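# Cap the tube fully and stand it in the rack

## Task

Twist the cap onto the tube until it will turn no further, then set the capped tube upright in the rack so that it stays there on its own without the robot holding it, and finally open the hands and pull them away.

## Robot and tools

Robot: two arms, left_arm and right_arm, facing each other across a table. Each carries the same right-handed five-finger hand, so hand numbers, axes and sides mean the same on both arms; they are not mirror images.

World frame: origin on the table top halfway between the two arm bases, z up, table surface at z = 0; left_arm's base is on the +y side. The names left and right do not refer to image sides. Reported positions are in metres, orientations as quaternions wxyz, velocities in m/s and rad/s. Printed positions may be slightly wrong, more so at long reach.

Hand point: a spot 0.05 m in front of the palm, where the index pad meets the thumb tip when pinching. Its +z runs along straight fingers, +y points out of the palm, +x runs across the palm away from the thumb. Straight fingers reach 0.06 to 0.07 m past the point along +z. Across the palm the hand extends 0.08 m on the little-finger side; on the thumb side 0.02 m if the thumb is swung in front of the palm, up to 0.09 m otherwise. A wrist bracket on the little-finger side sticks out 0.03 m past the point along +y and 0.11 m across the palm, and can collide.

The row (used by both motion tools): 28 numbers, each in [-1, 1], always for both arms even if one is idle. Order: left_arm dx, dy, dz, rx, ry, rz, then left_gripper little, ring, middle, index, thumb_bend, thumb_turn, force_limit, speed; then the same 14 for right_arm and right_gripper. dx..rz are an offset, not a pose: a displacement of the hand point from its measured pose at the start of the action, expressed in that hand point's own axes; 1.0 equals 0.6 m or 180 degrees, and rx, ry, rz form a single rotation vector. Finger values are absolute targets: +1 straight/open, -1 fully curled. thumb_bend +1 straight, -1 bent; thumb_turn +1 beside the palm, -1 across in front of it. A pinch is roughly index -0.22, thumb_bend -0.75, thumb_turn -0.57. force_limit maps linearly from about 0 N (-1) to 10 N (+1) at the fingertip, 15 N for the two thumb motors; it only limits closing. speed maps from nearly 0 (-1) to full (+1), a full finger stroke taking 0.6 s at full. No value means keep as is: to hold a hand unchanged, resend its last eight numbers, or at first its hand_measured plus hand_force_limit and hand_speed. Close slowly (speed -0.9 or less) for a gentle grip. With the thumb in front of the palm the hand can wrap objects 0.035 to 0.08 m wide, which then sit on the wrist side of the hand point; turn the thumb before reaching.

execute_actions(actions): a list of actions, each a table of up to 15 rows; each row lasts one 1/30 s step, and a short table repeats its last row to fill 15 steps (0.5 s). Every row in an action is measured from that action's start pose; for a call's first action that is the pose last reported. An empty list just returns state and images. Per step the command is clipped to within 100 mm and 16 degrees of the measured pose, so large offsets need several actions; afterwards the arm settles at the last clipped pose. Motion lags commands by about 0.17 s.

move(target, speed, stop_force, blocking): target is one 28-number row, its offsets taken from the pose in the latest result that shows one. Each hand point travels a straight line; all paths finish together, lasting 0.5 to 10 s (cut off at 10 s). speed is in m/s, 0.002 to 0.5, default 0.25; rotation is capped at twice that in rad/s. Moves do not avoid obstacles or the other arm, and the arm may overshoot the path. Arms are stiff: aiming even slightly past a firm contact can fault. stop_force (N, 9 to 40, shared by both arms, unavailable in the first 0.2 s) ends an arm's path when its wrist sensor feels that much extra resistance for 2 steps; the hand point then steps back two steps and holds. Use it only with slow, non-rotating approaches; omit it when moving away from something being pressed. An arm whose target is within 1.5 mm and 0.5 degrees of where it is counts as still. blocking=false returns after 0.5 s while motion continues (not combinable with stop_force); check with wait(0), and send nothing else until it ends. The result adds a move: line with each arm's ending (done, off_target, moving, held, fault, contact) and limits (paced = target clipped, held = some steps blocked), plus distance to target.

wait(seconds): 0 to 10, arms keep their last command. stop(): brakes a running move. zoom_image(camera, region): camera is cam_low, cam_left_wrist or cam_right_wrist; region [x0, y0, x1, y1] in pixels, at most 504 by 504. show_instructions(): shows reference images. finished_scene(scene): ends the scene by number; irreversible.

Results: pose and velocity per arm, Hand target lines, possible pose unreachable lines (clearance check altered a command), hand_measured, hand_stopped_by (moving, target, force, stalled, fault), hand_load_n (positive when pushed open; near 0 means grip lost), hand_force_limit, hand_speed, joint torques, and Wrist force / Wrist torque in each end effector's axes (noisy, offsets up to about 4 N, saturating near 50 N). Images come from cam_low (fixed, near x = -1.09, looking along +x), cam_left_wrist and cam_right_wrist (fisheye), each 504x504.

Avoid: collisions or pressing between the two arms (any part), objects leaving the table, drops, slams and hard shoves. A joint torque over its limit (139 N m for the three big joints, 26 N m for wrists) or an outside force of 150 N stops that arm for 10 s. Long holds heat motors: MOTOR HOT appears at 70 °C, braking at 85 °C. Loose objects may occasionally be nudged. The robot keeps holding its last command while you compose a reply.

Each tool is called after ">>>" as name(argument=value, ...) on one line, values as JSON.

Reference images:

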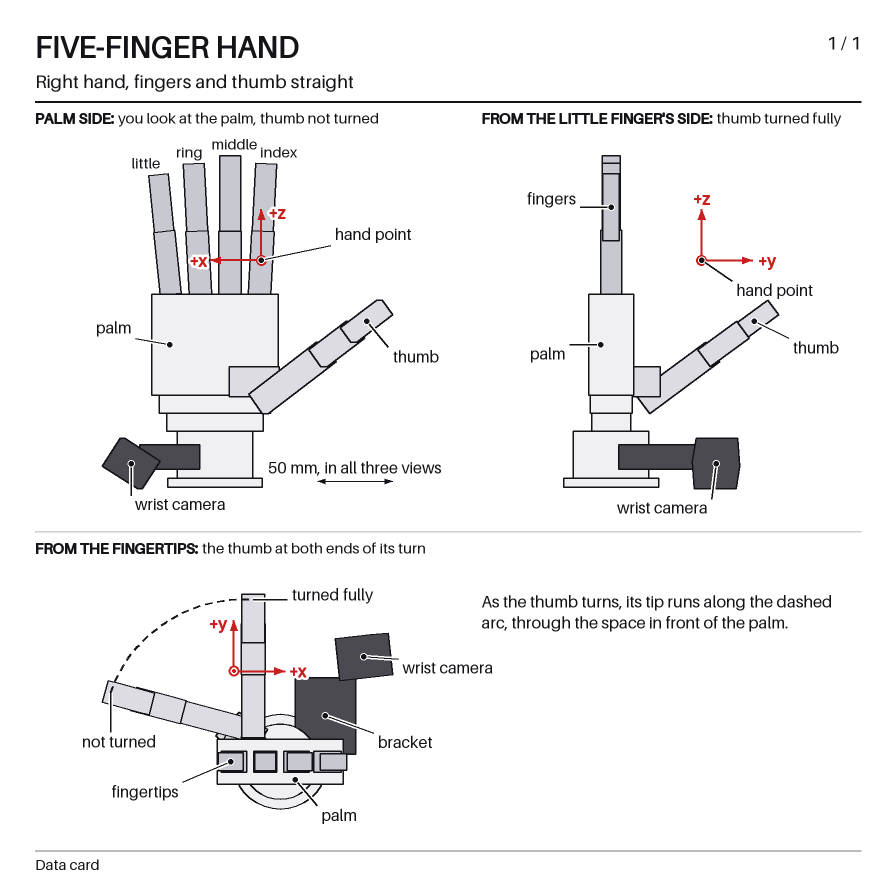

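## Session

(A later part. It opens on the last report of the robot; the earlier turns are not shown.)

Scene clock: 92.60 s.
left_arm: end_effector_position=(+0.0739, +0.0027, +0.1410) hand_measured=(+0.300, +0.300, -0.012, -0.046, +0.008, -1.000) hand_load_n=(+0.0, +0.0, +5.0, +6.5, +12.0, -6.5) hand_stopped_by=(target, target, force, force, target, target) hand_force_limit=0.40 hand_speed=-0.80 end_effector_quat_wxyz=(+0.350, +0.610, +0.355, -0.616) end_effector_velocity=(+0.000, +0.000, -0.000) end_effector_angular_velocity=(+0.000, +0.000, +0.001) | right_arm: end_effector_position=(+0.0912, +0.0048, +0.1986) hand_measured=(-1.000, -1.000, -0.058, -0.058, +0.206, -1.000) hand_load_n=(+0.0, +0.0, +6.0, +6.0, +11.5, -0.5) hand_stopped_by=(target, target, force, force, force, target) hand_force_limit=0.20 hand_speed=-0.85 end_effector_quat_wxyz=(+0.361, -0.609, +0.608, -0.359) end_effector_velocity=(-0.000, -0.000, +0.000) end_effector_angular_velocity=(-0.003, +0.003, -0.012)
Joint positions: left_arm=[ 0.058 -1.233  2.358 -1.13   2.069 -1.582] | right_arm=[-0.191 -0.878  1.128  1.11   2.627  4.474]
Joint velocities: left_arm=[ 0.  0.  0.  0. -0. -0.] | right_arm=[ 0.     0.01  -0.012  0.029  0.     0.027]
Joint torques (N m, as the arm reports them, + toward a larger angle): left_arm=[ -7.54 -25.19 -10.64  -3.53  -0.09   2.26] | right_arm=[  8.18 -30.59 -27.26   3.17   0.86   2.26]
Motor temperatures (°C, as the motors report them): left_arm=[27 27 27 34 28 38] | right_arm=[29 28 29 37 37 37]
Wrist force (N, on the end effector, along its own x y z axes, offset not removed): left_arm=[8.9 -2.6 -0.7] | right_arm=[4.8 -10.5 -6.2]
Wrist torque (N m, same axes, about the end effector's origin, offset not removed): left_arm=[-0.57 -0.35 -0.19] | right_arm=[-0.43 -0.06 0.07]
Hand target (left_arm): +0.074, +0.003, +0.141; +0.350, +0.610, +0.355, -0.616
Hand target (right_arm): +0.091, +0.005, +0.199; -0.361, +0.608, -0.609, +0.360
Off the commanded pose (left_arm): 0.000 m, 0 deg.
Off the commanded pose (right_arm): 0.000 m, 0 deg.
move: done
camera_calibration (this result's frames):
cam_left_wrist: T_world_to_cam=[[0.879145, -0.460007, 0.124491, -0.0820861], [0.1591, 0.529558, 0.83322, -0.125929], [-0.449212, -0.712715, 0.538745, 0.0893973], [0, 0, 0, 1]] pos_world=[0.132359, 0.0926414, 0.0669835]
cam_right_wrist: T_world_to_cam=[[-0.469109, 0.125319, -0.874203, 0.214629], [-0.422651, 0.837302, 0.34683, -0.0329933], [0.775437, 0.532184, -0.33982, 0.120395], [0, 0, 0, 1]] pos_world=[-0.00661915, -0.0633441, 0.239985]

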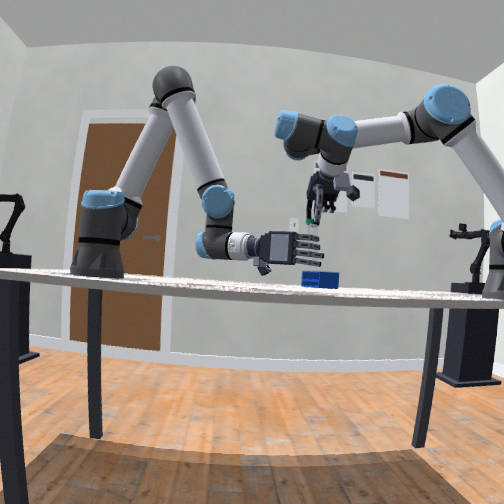

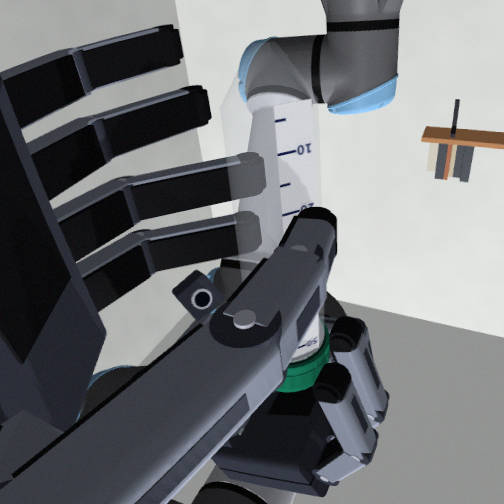

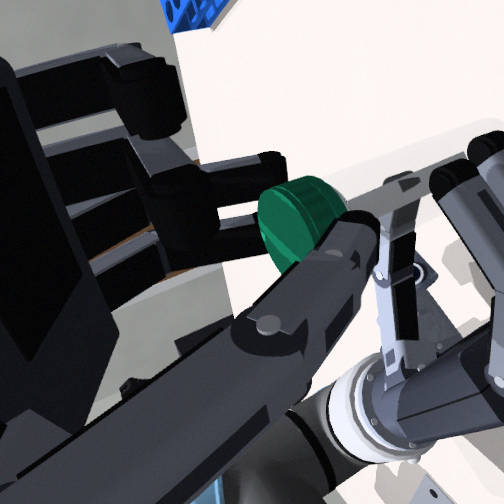

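>>> move(target=[0,0,0,0,0,0,0.3,0.3,-0.5,-0.5,0,-1,0.4,-0.8, 0.0137,0.0126,-0.023,0,-0.657,-0.36,-1,-1,0.4,0.4,0.7,-1,0,0.5], speed=0.45)

>>> execute_actions(actions=[[[0,0,0,0,0,0,0.3,0.3,-0.5,-0.5,0,-1,0.4,-0.8, 0,0,0,0,0,0,-1,-1,0.03,0.03,0.19,-1,0.2,0]],[[0,0,0,0,0,0,0.3,0.3,-0.5,-0.5,0,-1,0.4,-0.8, 0,0,0,0,0,0,-1,-1,-0.4,-0.4,0.19,-1,0.2,-0.85]]])

>>> move(target=[0,0,0,0,0,0,0.3,0.3,-0.5,-0.5,0,-1,0.4,-0.8, 0.0185,-0.0018,0.0046,0,0.329,0.18,-1,-1,-0.4,-0.4,0.19,-1,0.2,-0.85], speed=0.3)

>>> move(target=[0,0,0,0,0,0,0.3,0.3,-0.5,-0.5,0,-1,0.4,-0.8, 0.0185,-0.0018,0.004,0,0.329,0.18,-1,-1,-0.4,-0.4,0.19,-1,0.2,-0.85], speed=0.3)

>>> zoom_image(camera="cam_left_wrist", region=[230, 300, 380, 450])

Scene clock: 96.53 s.
left_arm: end_effector_position=(+0.0739, +0.0027, +0.1410) hand_measured=(+0.300, +0.300, -0.012, -0.046, +0.008, -1.000) hand_load_n=(+0.0, +0.0, +4.0, +9.0, +11.5, -3.0) hand_stopped_by=(target, target, force, force, target, target) hand_force_limit=0.40 hand_speed=-0.80 end_effector_quat_wxyz=(+0.350, +0.610, +0.355, -0.616) end_effector_velocity=(+0.000, -0.000, +0.001) end_effector_angular_velocity=(-0.001, +0.000, +0.000) | right_arm: end_effector_position=(+0.0757, -0.0033, +0.1986) hand_measured=(-1.000, -1.000, +0.400, +0.400, +0.700, -1.000) hand_load_n=(+0.0, +0.0, +0.0, +0.0, +0.0, +0.0) hand_stopped_by=(target, target, target, target, target, target) hand_force_limit=0.00 hand_speed=0.50 end_effector_quat_wxyz=(-0.472, +0.794, +0.329, -0.193) end_effector_velocity=(+0.000, -0.000, -0.001) end_effector_angular_velocity=(-0.005, -0.000, +0.012)
Joint positions: left_arm=[ 0.058 -1.233  2.358 -1.13   2.069 -1.582] | right_arm=[-0.829 -0.931  1.257  1.177  0.501  1.645]
Joint velocities: left_arm=[ 0.    -0.001 -0.     0.     0.    -0.   ] | right_arm=[ 0.001  0.01  -0.01   0.025  0.003 -0.024]
Joint torques (N m, as the arm reports them, + toward a larger angle): left_arm=[ -6.41 -24.64 -10.41   0.41  -0.1    2.39] | right_arm=[  8.53 -32.73 -28.39   4.34   1.49  -2.34]
Motor temperatures (°C, as the motors report them): left_arm=[27 27 27 34 28 38] | right_arm=[29 28 29 37 37 37]
Wrist force (N, on the end effector, along its own x y z axes, offset not removed): left_arm=[0.7 -3.2 2.5] | right_arm=[2.2 0.1 -0.8]
Wrist torque (N m, same axes, about the end effector's origin, offset not removed): left_arm=[-0.92 -0.38 -0.17] | right_arm=[0.03 -0.11 0.21]
Hand target (left_arm): +0.074, +0.003, +0.141; +0.350, +0.610, +0.355, -0.616
Hand target (right_arm): +0.076, -0.003, +0.199; -0.472, +0.794, +0.330, -0.194
Off the commanded pose (left_arm): 0.000 m, 0 deg.
Off the commanded pose (right_arm): 0.000 m, 0 deg.
move: done
camera_calibration (this result's frames):
cam_left_wrist: T_world_to_cam=[[0.879145, -0.460007, 0.124491, -0.0820862], [0.1591, 0.529558, 0.83322, -0.125929], [-0.449212, -0.712715, 0.538745, 0.0893971], [0, 0, 0, 1]] pos_world=[0.132359, 0.0926413, 0.0669837]
cam_right_wrist: T_world_to_cam=[[0.243414, -0.416316, -0.876031, 0.153009], [-0.297548, -0.891699, 0.341085, -0.0467864], [-0.923155, 0.177636, -0.340926, 0.264327], [0, 0, 0, 1]] pos_world=[0.192849, -0.0249733, 0.240115]

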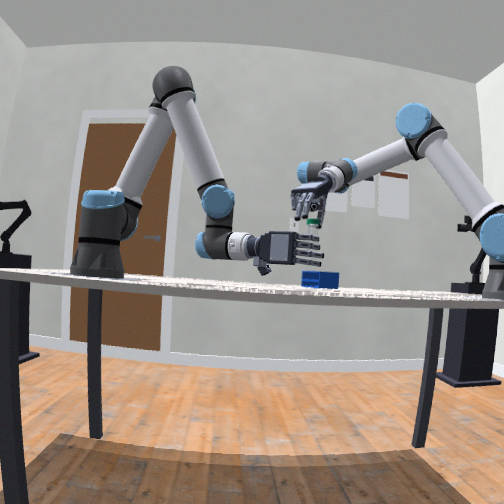

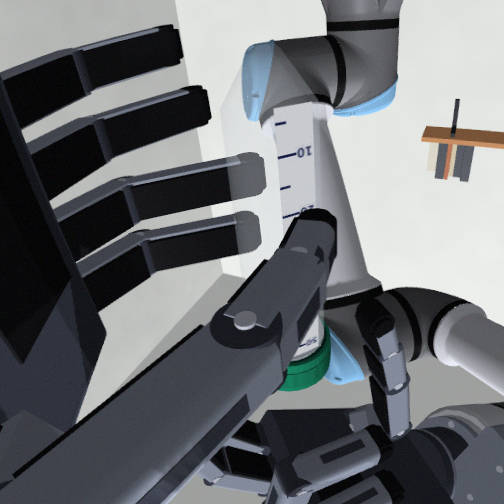

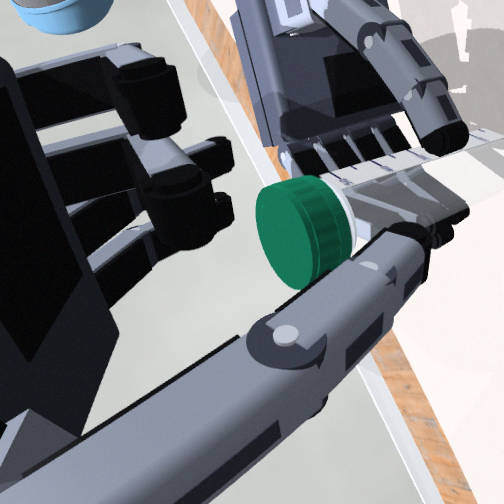

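Scene clock: 97.53 s.
left_arm: end_effector_position=(+0.0739, +0.0027, +0.1410) hand_measured=(+0.300, +0.300, -0.012, -0.046, +0.008, -1.000) hand_load_n=(+0.0, +0.0, +4.0, +8.5, +12.0, -3.0) hand_stopped_by=(target, target, force, force, target, target) hand_force_limit=0.40 hand_speed=-0.80 end_effector_quat_wxyz=(+0.350, +0.610, +0.355, -0.616) end_effector_velocity=(+0.000, -0.000, -0.001) end_effector_angular_velocity=(+0.001, +0.000, +0.000) | right_arm: end_effector_position=(+0.0757, -0.0033, +0.1985) hand_measured=(-1.000, -1.000, -0.058, -0.042, +0.206, -1.000) hand_load_n=(+0.0, +0.0, +7.5, +3.5, +10.0, +1.5) hand_stopped_by=(target, target, force, force, force, target) hand_force_limit=0.20 hand_speed=-0.85 end_effector_quat_wxyz=(-0.472, +0.794, +0.329, -0.193) end_effector_velocity=(+0.000, -0.000, +0.000) end_effector_angular_velocity=(-0.000, -0.001, -0.000)
Joint positions: left_arm=[ 0.058 -1.233  2.358 -1.13   2.069 -1.582] | right_arm=[-0.829 -0.931  1.257  1.177  0.501  1.645]
Joint velocities: left_arm=[ 0.001  0.002 -0.    -0.     0.    -0.   ] | right_arm=[-0.    -0.001  0.     0.     0.001 -0.   ]
Joint torques (N m, as the arm reports them, + toward a larger angle): left_arm=[ -7.64 -25.12 -10.07   0.28   0.04   2.32] | right_arm=[ -2.23 -47.49  -8.11   0.93  -3.55   2.02]
Motor temperatures (°C, as the motors report them): left_arm=[27 27 27 34 28 38] | right_arm=[29 28 29 37 37 37]
Wrist force (N, on the end effector, along its own x y z axes, offset not removed): left_arm=[1.3 -1.9 1.7] | right_arm=[-2.9 -4.2 3.6]
Wrist torque (N m, same axes, about the end effector's origin, offset not removed): left_arm=[-0.71 -0.29 -0.13] | right_arm=[-0.51 0.44 -0.47]
Hand target (left_arm): +0.074, +0.003, +0.141; +0.350, +0.610, +0.355, -0.616
Hand target (right_arm): +0.076, -0.003, +0.199; -0.472, +0.794, +0.329, -0.193
Off the commanded pose (left_arm): 0.000 m, 0 deg.
Off the commanded pose (right_arm): 0.000 m, 0 deg.
camera_calibration (this result's frames):
cam_left_wrist: T_world_to_cam=[[0.879145, -0.460009, 0.124485, -0.0820844], [0.159099, 0.529545, 0.833228, -0.125928], [-0.449213, -0.712723, 0.538734, 0.0894015], [0, 0, 0, 1]] pos_world=[0.132359, 0.0926435, 0.0669812]
cam_right_wrist: T_world_to_cam=[[0.243465, -0.416387, -0.875983, 0.152961], [-0.297518, -0.89168, 0.341159, -0.0467922], [-0.923151, 0.17756, -0.340976, 0.264312], [0, 0, 0, 1]] pos_world=[0.192838, -0.0249638, 0.240079]

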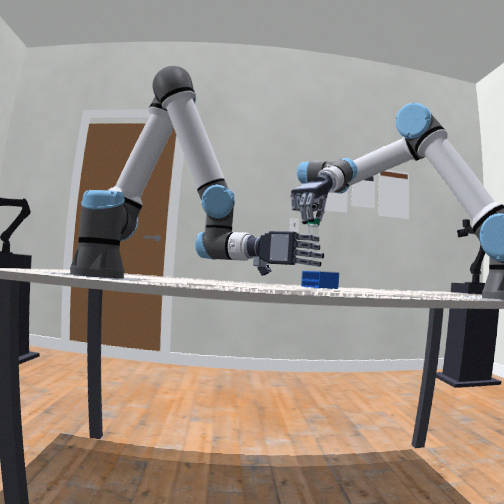

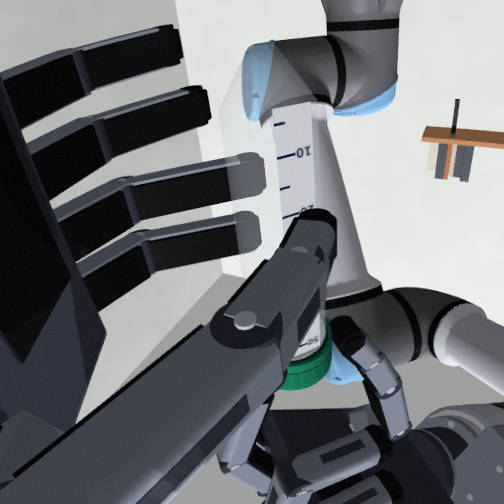

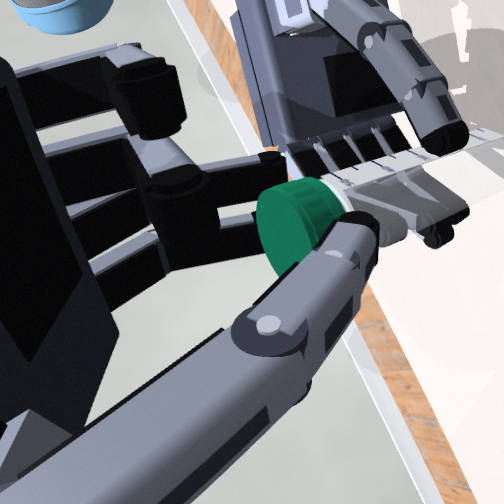

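Scene clock: 100.07 s.
left_arm: end_effector_position=(+0.0739, +0.0027, +0.1410) hand_measured=(+0.300, +0.300, -0.012, -0.046, +0.008, -1.000) hand_load_n=(+0.0, +0.0, +5.5, +6.5, +11.5, -5.5) hand_stopped_by=(target, target, force, force, target, target) hand_force_limit=0.40 hand_speed=-0.80 end_effector_quat_wxyz=(+0.350, +0.610, +0.355, -0.616) end_effector_velocity=(+0.000, -0.000, +0.001) end_effector_angular_velocity=(-0.002, +0.000, +0.001) | right_arm: end_effector_position=(+0.0814, +0.0066, +0.1986) hand_measured=(-1.000, -1.000, -0.058, -0.042, +0.206, -1.000) hand_load_n=(+0.0, +0.0, +6.5, +3.0, +10.0, +0.5) hand_stopped_by=(target, target, force, force, force, target) hand_force_limit=0.20 hand_speed=-0.85 end_effector_quat_wxyz=(+0.501, -0.843, +0.168, -0.100) end_effector_velocity=(+0.000, +0.000, -0.001) end_effector_angular_velocity=(-0.003, -0.000, -0.014)
Joint positions: left_arm=[ 0.058 -1.233  2.358 -1.13   2.069 -1.582] | right_arm=[-0.564 -1.407  1.727  0.179  1.488  3.096]
Joint velocities: left_arm=[ 0.    -0.002 -0.     0.    -0.    -0.   ] | right_arm=[ 0.007  0.004 -0.003  0.002  0.019  0.008]
Joint torques (N m, as the arm reports them, + toward a larger angle): left_arm=[ -7.58 -25.08  -9.95  -1.12  -0.11   2.37] | right_arm=[  8.65 -13.89 -29.69   1.44   2.79   2.36]
Motor temperatures (°C, as the motors report them): left_arm=[27 27 27 34 28 38] | right_arm=[29 28 29 37 37 37]
Wrist force (N, on the end effector, along its own x y z axes, offset not removed): left_arm=[6.0 -4.0 -2.1] | right_arm=[1.7 -3.8 -9.4]
Wrist torque (N m, same axes, about the end effector's origin, offset not removed): left_arm=[-0.68 -0.39 -0.07] | right_arm=[0.09 0.26 -0.08]
Hand target (left_arm): +0.074, +0.003, +0.141; +0.350, +0.610, +0.355, -0.616
Hand target (right_arm): +0.081, +0.007, +0.199; -0.501, +0.843, -0.168, +0.100
Off the commanded pose (left_arm): 0.000 m, 0 deg.
Off the commanded pose (right_arm): 0.000 m, 0 deg.
move: done
camera_calibration (this result's frames):
cam_left_wrist: T_world_to_cam=[[0.879145, -0.460012, 0.124473, -0.0820812], [0.159099, 0.529524, 0.833242, -0.125925], [-0.449213, -0.712737, 0.538715, 0.089409], [0, 0, 0, 1]] pos_world=[0.132359, 0.0926472, 0.0669772]
cam_right_wrist: T_world_to_cam=[[-0.292927, -0.382024, -0.8765, 0.199314], [-0.936785, -0.0688245, 0.343071, 0.0100055], [-0.191386, 0.921586, -0.337713, 0.202749], [0, 0, 0, 1]] pos_world=[0.106561, -0.110019, 0.239738]

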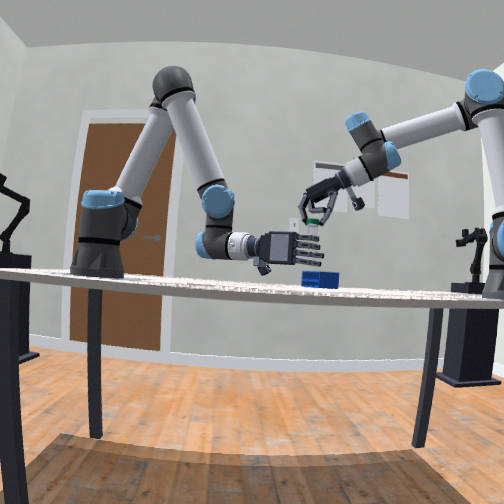

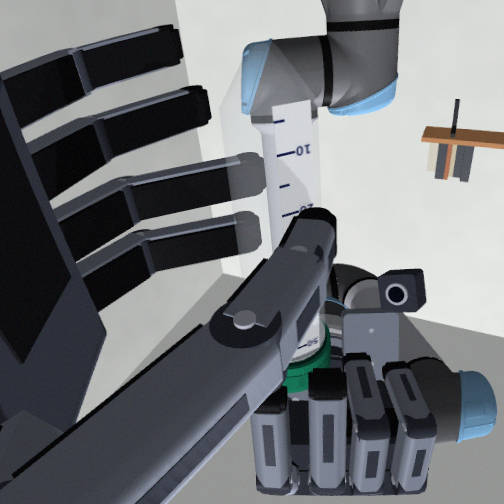

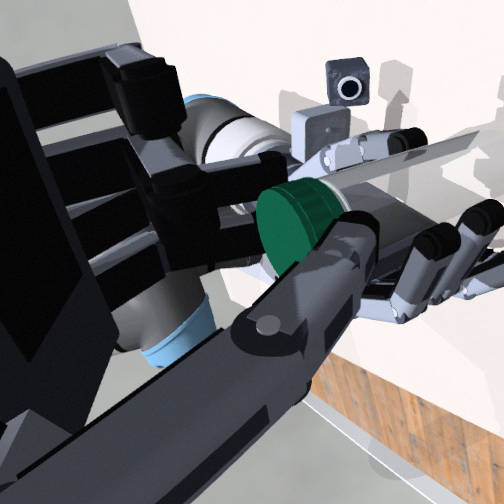

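Scene clock: 102.77 s.
left_arm: end_effector_position=(+0.0739, +0.0027, +0.1410) hand_measured=(+0.300, +0.300, -0.012, -0.046, +0.008, -1.000) hand_load_n=(+0.0, +0.0, +6.0, +4.5, +12.5, -5.5) hand_stopped_by=(target, target, force, force, target, target) hand_force_limit=0.40 hand_speed=-0.80 end_effector_quat_wxyz=(+0.350, +0.610, +0.355, -0.616) end_effector_velocity=(-0.000, -0.000, +0.000) end_effector_angular_velocity=(-0.001, +0.000, +0.000) | right_arm: end_effector_position=(+0.0925, +0.0047, +0.1981) hand_measured=(-1.000, -1.000, -0.058, -0.042, +0.206, -1.000) hand_load_n=(+0.0, +0.0, +6.5, +3.5, +10.0, -0.5) hand_stopped_by=(target, target, force, force, force, target) hand_force_limit=0.20 hand_speed=-0.85 end_effector_quat_wxyz=(+0.362, -0.608, +0.609, -0.360) end_effector_velocity=(-0.000, -0.000, -0.000) end_effector_angular_velocity=(-0.004, +0.003, -0.012)
Joint positions: left_arm=[ 0.058 -1.233  2.358 -1.13   2.069 -1.582] | right_arm=[-0.193 -0.878  1.13   1.106  2.629  4.472]
Joint velocities: left_arm=[-0.    -0.001  0.    -0.    -0.    -0.001] | right_arm=[ 0.001  0.01  -0.012  0.029  0.001  0.027]
Joint torques (N m, as the arm reports them, + toward a larger angle): left_arm=[ -8.51 -24.94 -10.13  -1.53  -0.01   2.28] | right_arm=[  7.6  -31.91 -28.25   3.27   2.52   2.41]
Motor temperatures (°C, as the motors report them): left_arm=[27 27 27 34 28 38] | right_arm=[29 28 29 37 37 37]
Wrist force (N, on the end effector, along its own x y z axes, offset not removed): left_arm=[6.1 -0.7 -3.4] | right_arm=[0.5 -0.4 -8.6]
Wrist torque (N m, same axes, about the end effector's origin, offset not removed): left_arm=[-0.67 -0.33 -0.10] | right_arm=[0.47 0.65 0.00]
Hand target (left_arm): +0.074, +0.003, +0.141; +0.350, +0.610, +0.355, -0.616
Hand target (right_arm): +0.092, +0.005, +0.198; -0.361, +0.608, -0.609, +0.360
Off the commanded pose (left_arm): 0.000 m, 0 deg.
Off the commanded pose (right_arm): 0.000 m, 0 deg.
move: done
camera_calibration (this result's frames):
cam_left_wrist: T_world_to_cam=[[0.879145, -0.460012, 0.124473, -0.0820811], [0.159099, 0.529524, 0.833242, -0.125925], [-0.449213, -0.712737, 0.538715, 0.0894091], [0, 0, 0, 1]] pos_world=[0.132359, 0.0926473, 0.0669771]
cam_right_wrist: T_world_to_cam=[[-0.46764, 0.126629, -0.874801, 0.214854], [-0.422074, 0.837577, 0.346868, -0.032183], [0.776637, 0.531441, -0.338238, 0.118872], [0, 0, 0, 1]] pos_world=[-0.00542952, -0.0634241, 0.239324]

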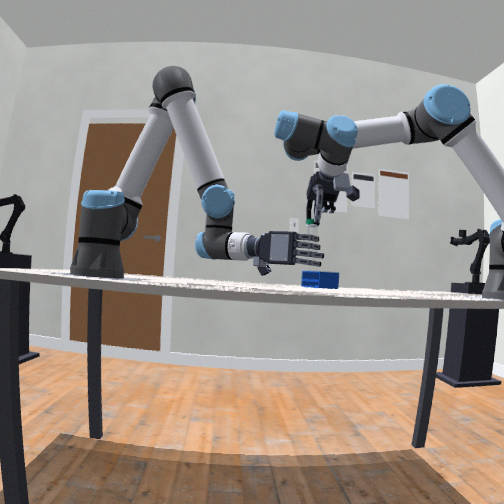

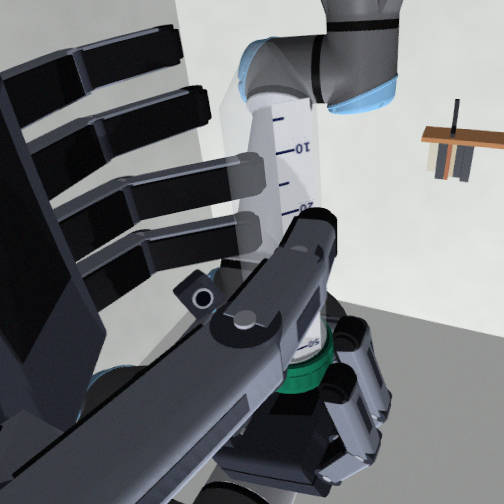

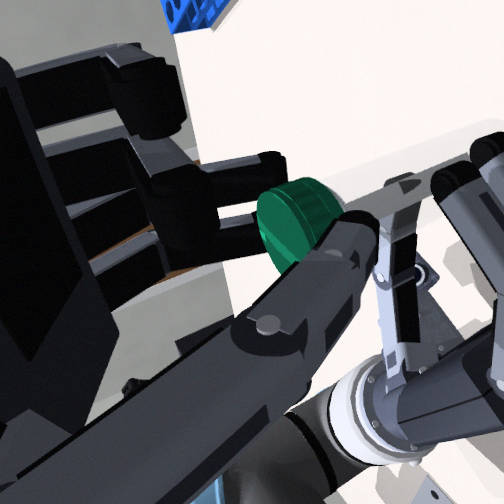

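Region (230, 300, 380, 450) of cam_left_wrist's 504x504 image, scaled by 3.360, with more detail than that image has.

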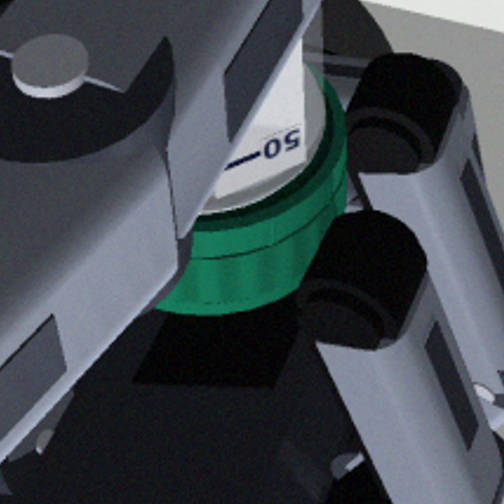

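>>> move(target=[0,0,0,0,0,0,0.3,0.3,-0.5,-0.5,0,-1,0.4,-0.8, -0.003,0.0084,-0.0142,0,-0.329,-0.18,-1,-1,-0.4,-0.4,0.19,-1,0.2,-0.85], speed=0.3)

>>> zoom_image(camera="cam_low", region=[290, 195, 340, 245])

>>> move(target=[0,0,0,0,0,0,0.3,0.3,-0.5,-0.5,0,-1,0.4,-0.8, -0.0047,0.0082,-0.0144,0,-0.329,-0.18,-1,-1,-0.4,-0.4,0.19,-1,0.2,-0.85], speed=0.3)

>>> zoom_image(camera="cam_left_wrist", region=[230, 300, 380, 450])

Scene clock: 105.60 s.
left_arm: end_effector_position=(+0.0739, +0.0027, +0.1410) hand_measured=(+0.300, +0.300, -0.012, -0.046, +0.008, -1.000) hand_load_n=(+0.0, +0.0, +6.5, +4.5, +12.0, -5.5) hand_stopped_by=(target, target, force, force, target, target) hand_force_limit=0.40 hand_speed=-0.80 end_effector_quat_wxyz=(+0.350, +0.610, +0.355, -0.616) end_effector_velocity=(+0.001, +0.000, +0.000) end_effector_angular_velocity=(-0.000, -0.000, +0.001) | right_arm: end_effector_position=(+0.0828, +0.0065, +0.1981) hand_measured=(-1.000, -1.000, -0.058, -0.042, +0.206, -1.000) hand_load_n=(+0.0, +0.0, +6.0, +3.5, +9.5, +1.0) hand_stopped_by=(target, target, force, force, force, target) hand_force_limit=0.20 hand_speed=-0.85 end_effector_quat_wxyz=(+0.502, -0.843, +0.168, -0.100) end_effector_velocity=(+0.001, +0.001, -0.000) end_effector_angular_velocity=(-0.001, +0.002, +0.013)
Joint positions: left_arm=[ 0.058 -1.233  2.358 -1.13   2.069 -1.582] | right_arm=[-0.567 -1.406  1.728  0.177  1.486  3.095]
Joint velocities: left_arm=[ 0.001  0.    -0.    -0.     0.     0.   ] | right_arm=[-0.007  0.002 -0.002  0.003 -0.018 -0.009]
Joint torques (N m, as the arm reports them, + toward a larger angle): left_arm=[ -7.21 -25.93 -10.72  -1.28  -0.12   2.28] | right_arm=[-10.49 -12.42 -30.49   1.28  -2.46  -2.38]
Motor temperatures (°C, as the motors report them): left_arm=[27 27 27 34 28 38] | right_arm=[29 28 29 37 37 37]
Wrist force (N, on the end effector, along its own x y z axes, offset not removed): left_arm=[8.5 -2.7 -1.9] | right_arm=[0.4 -1.2 -8.5]
Wrist torque (N m, same axes, about the end effector's origin, offset not removed): left_arm=[-0.69 -0.48 -0.09] | right_arm=[0.53 0.06 0.11]
Hand target (left_arm): +0.074, +0.003, +0.141; +0.350, +0.610, +0.355, -0.616
Hand target (right_arm): +0.083, +0.007, +0.198; -0.502, +0.843, -0.167, +0.100
Off the commanded pose (left_arm): 0.000 m, 0 deg.
Off the commanded pose (right_arm): 0.000 m, 0 deg.
move: done
camera_calibration (this result's frames):
cam_left_wrist: T_world_to_cam=[[0.879145, -0.460012, 0.124473, -0.082081], [0.159099, 0.529523, 0.833242, -0.125925], [-0.449213, -0.712737, 0.538715, 0.0894092], [0, 0, 0, 1]] pos_world=[0.132359, 0.0926474, 0.0669771]
cam_right_wrist: T_world_to_cam=[[-0.292408, -0.381594, -0.87686, 0.199277], [-0.937015, -0.0688586, 0.342434, 0.0115869], [-0.19105, 0.921762, -0.337424, 0.202894], [0, 0, 0, 1]] pos_world=[0.10789, -0.11018, 0.239231]

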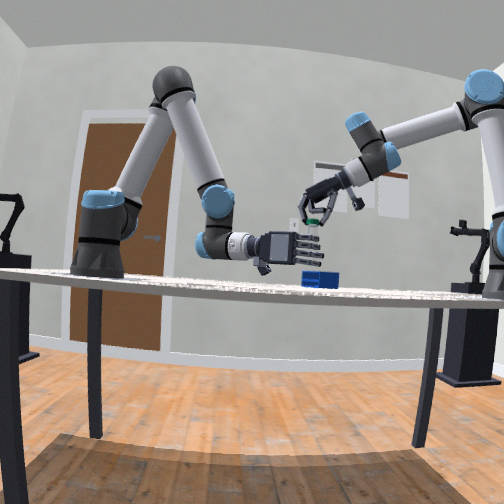

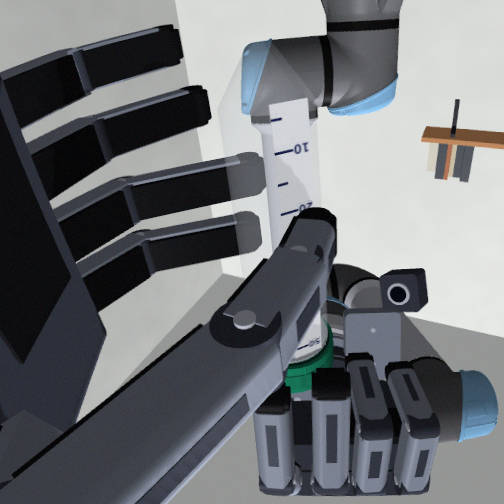

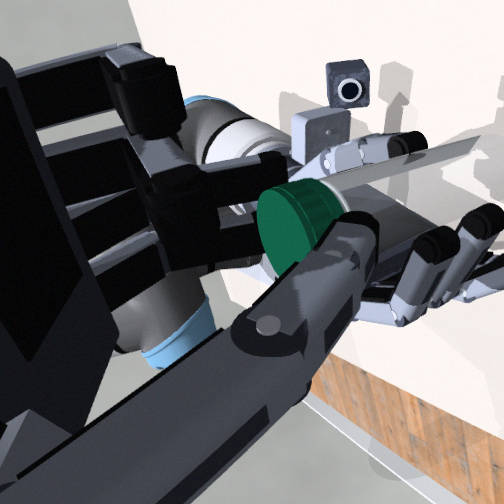

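Region (290, 195, 340, 245) of cam_low's 504x504 image, scaled by 10.080, with more detail than that image has.

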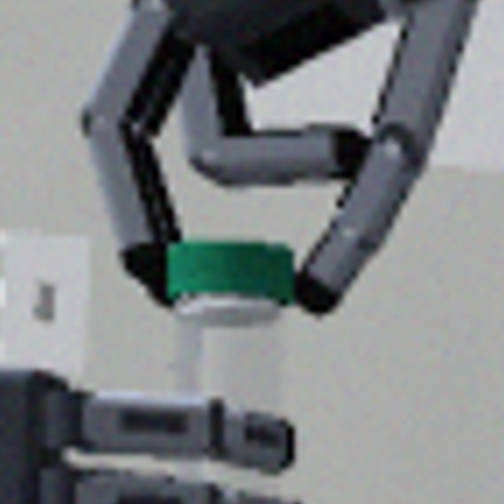

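Scene clock: 108.27 s.
left_arm: end_effector_position=(+0.0739, +0.0027, +0.1410) hand_measured=(+0.300, +0.300, -0.012, -0.046, +0.008, -1.000) hand_load_n=(+0.0, +0.0, +7.0, +7.5, +11.0, +0.0) hand_stopped_by=(target, target, force, force, target, target) hand_force_limit=0.40 hand_speed=-0.80 end_effector_quat_wxyz=(+0.350, +0.610, +0.355, -0.616) end_effector_velocity=(+0.000, -0.000, +0.000) end_effector_angular_velocity=(-0.001, +0.000, +0.000) | right_arm: end_effector_position=(+0.0764, -0.0017, +0.1976) hand_measured=(-1.000, -1.000, -0.058, -0.042, +0.206, -1.000) hand_load_n=(+0.0, +0.0, +5.0, +4.0, +9.0, +1.0) hand_stopped_by=(target, target, force, force, force, target) hand_force_limit=0.20 hand_speed=-0.85 end_effector_quat_wxyz=(-0.473, +0.794, +0.329, -0.193) end_effector_velocity=(+0.000, -0.000, -0.000) end_effector_angular_velocity=(-0.002, -0.001, +0.013)
Joint positions: left_arm=[ 0.058 -1.233  2.358 -1.13   2.069 -1.582] | right_arm=[-0.828 -0.927  1.251  1.175  0.5    1.647]
Joint velocities: left_arm=[ 0.    -0.001 -0.    -0.    -0.    -0.001] | right_arm=[ 0.     0.009 -0.009  0.024  0.001 -0.026]
Joint torques (N m, as the arm reports them, + toward a larger angle): left_arm=[ -6.65 -25.22 -10.51  -1.45   0.01   2.26] | right_arm=[ 10.27 -28.85 -26.49   3.77   2.38  -2.25]
Motor temperatures (°C, as the motors report them): left_arm=[27 27 27 34 28 38] | right_arm=[29 28 29 37 37 37]
Wrist force (N, on the end effector, along its own x y z axes, offset not removed): left_arm=[7.6 -3.3 2.0] | right_arm=[0.8 -6.8 -3.6]
Wrist torque (N m, same axes, about the end effector's origin, offset not removed): left_arm=[-0.54 -0.22 -0.13] | right_arm=[-0.13 0.44 -0.06]
Hand target (left_arm): +0.074, +0.003, +0.141; +0.350, +0.610, +0.355, -0.616
Hand target (right_arm): +0.076, -0.002, +0.198; -0.473, +0.794, +0.330, -0.193
Off the commanded pose (left_arm): 0.000 m, 0 deg.
Off the commanded pose (right_arm): 0.000 m, 0 deg.
move: done
camera_calibration (this result's frames):
cam_left_wrist: T_world_to_cam=[[0.879145, -0.460012, 0.124474, -0.0820812], [0.159099, 0.529524, 0.833242, -0.125925], [-0.449213, -0.712736, 0.538716, 0.0894089], [0, 0, 0, 1]] pos_world=[0.132359, 0.0926471, 0.0669772]
cam_right_wrist: T_world_to_cam=[[0.243991, -0.415252, -0.876376, 0.152743], [-0.297823, -0.892102, 0.339787, -0.0444801], [-0.922914, 0.178099, -0.341336, 0.264438], [0, 0, 0, 1]] pos_world=[0.193539, -0.0233502, 0.239237]

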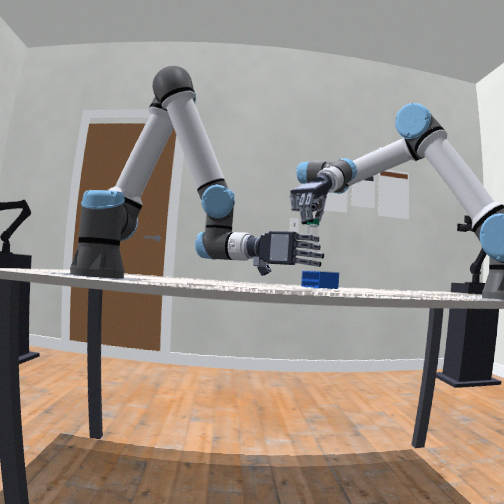

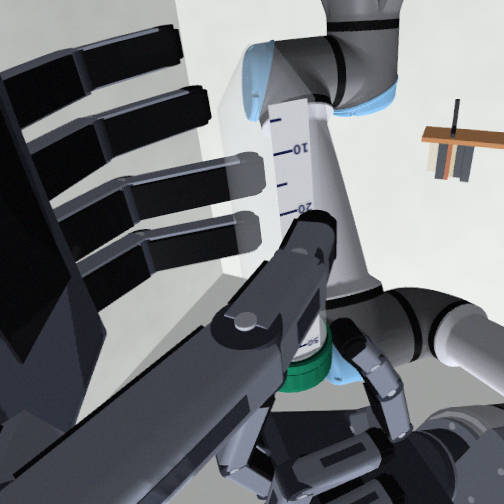

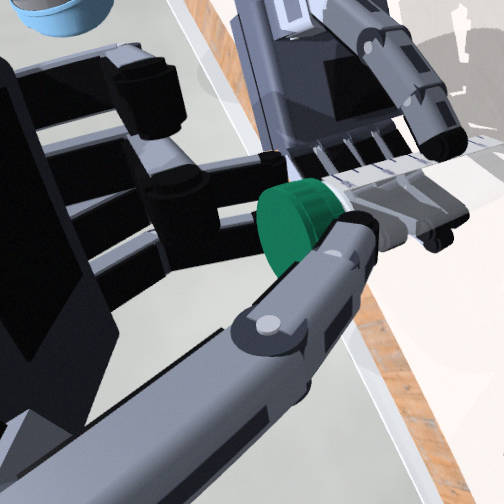

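Region (230, 300, 380, 450) of cam_left_wrist's 504x504 image, scaled by 3.360, with more detail than that image has.

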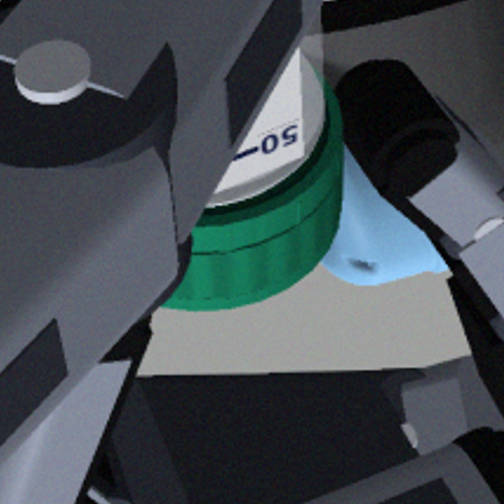

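>>> move(target=[0,0,-0.0055,0,0.02,0,0.3,0.3,-0.5,-0.5,0,-1,0.4,-0.8, 0,0,0,0,0,0,-1,-1,0.3,0.3,0.5,-1,0,0.5], speed=0.05)

>>> zoom_image(camera="cam_low", region=[280, 205, 350, 295])

>>> zoom_image(camera="cam_right_wrist", region=[230, 100, 504, 320])

Scene clock: 110.13 s.
left_arm: end_effector_position=(+0.0755, +0.0055, +0.1410) hand_measured=(+0.300, +0.300, -0.012, -0.046, +0.008, -1.000) hand_load_n=(+0.0, +0.0, +6.0, +7.0, +11.5, +0.5) hand_stopped_by=(target, target, force, force, target, target) hand_force_limit=0.40 hand_speed=-0.80 end_effector_quat_wxyz=(+0.339, +0.629, +0.365, -0.597) end_effector_velocity=(+0.000, +0.001, -0.000) end_effector_angular_velocity=(+0.011, -0.007, -0.000) | right_arm: end_effector_position=(+0.0764, -0.0017, +0.1976) hand_measured=(-1.000, -1.000, +0.300, +0.300, +0.500, -1.000) hand_load_n=(+0.0, +0.0, +0.0, +0.0, +0.0, +0.0) hand_stopped_by=(target, target, target, target, target, target) hand_force_limit=0.00 hand_speed=0.50 end_effector_quat_wxyz=(-0.473, +0.794, +0.329, -0.193) end_effector_velocity=(+0.000, -0.000, -0.000) end_effector_angular_velocity=(-0.002, +0.001, -0.002)
Joint positions: left_arm=[ 0.065 -1.272  2.341 -1.003  2.076 -1.548] | right_arm=[-0.828 -0.927  1.251  1.175  0.5    1.647]
Joint velocities: left_arm=[ 0.001 -0.007 -0.004  0.026  0.001  0.007] | right_arm=[-0.001 -0.     0.    -0.     0.001  0.002]
Joint torques (N m, as the arm reports them, + toward a larger angle): left_arm=[ 10.68 -34.92 -23.49   0.62   1.83   2.92] | right_arm=[ -9.23 -51.3   -5.8    0.63  -3.91   2.36]
Motor temperatures (°C, as the motors report them): left_arm=[27 27 27 34 28 38] | right_arm=[29 28 29 37 37 37]
Wrist force (N, on the end effector, along its own x y z axes, offset not removed): left_arm=[0.3 -2.3 1.2] | right_arm=[1.7 -0.7 0.9]
Wrist torque (N m, same axes, about the end effector's origin, offset not removed): left_arm=[-0.69 -0.18 -0.12] | right_arm=[0.14 -0.06 -0.09]
Hand target (left_arm): +0.076, +0.006, +0.141; +0.339, +0.629, +0.366, -0.596
Hand target (right_arm): +0.076, -0.002, +0.198; -0.473, +0.794, +0.329, -0.193
Off the commanded pose (left_arm): 0.000 m, 0 deg.
Off the commanded pose (right_arm): 0.000 m, 0 deg.
move: done
camera_calibration (this result's frames):
cam_left_wrist: T_world_to_cam=[[0.875056, -0.467087, 0.126909, -0.0822271], [0.133117, 0.484326, 0.864701, -0.129899], [-0.465356, -0.739768, 0.48599, 0.100929], [0, 0, 0, 1]] pos_world=[0.136213, 0.0991701, 0.0737086]
cam_right_wrist: T_world_to_cam=[[0.244001, -0.415254, -0.876372, 0.15274], [-0.297786, -0.892109, 0.339801, -0.0444854], [-0.922923, 0.178059, -0.341333, 0.264431], [0, 0, 0, 1]] pos_world=[0.193533, -0.0233441, 0.239232]

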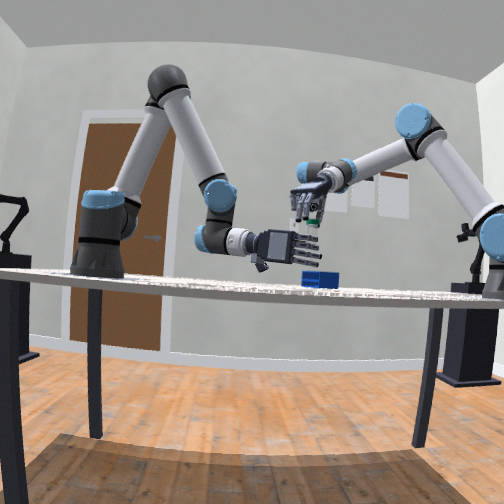

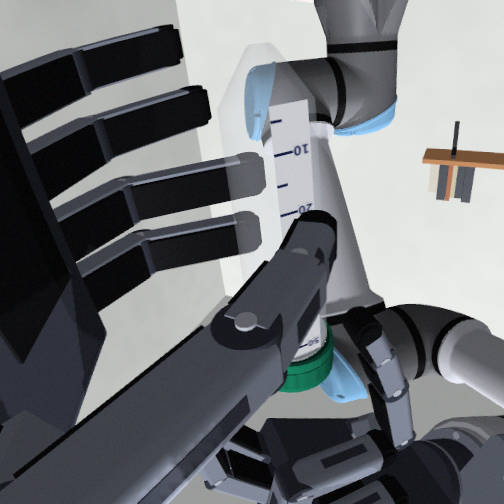

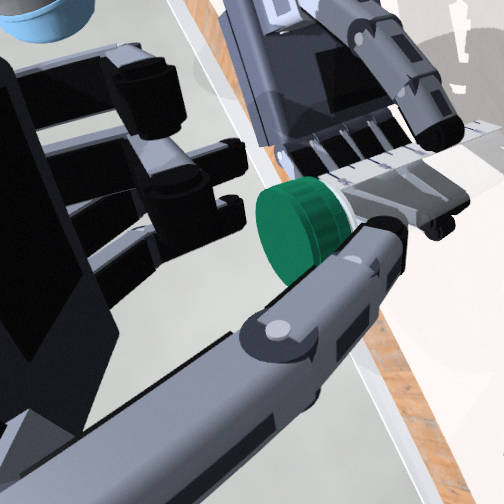

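Region (280, 205, 350, 295) of cam_low's 504x504 image, scaled by 5.600, with more detail than that image has.

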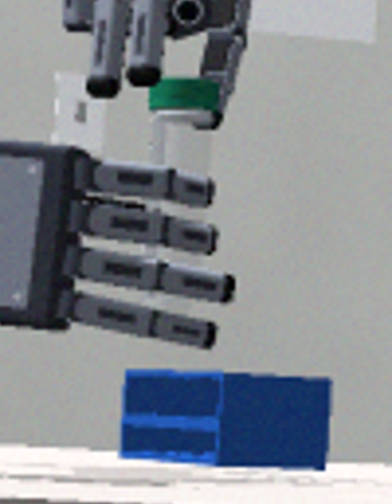

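Region (230, 100, 504, 320) of cam_right_wrist's 504x504 image, scaled by 1.839, with more detail than that image has; it fills the top 405 rows of this view, and the rest is white.

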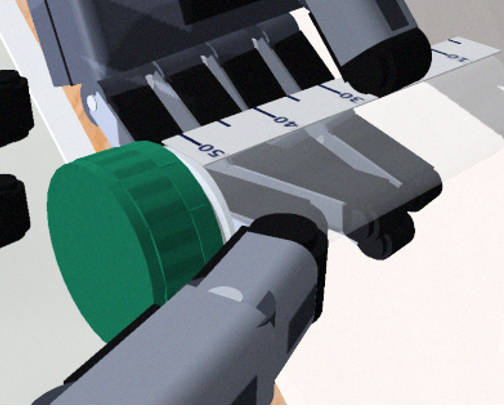

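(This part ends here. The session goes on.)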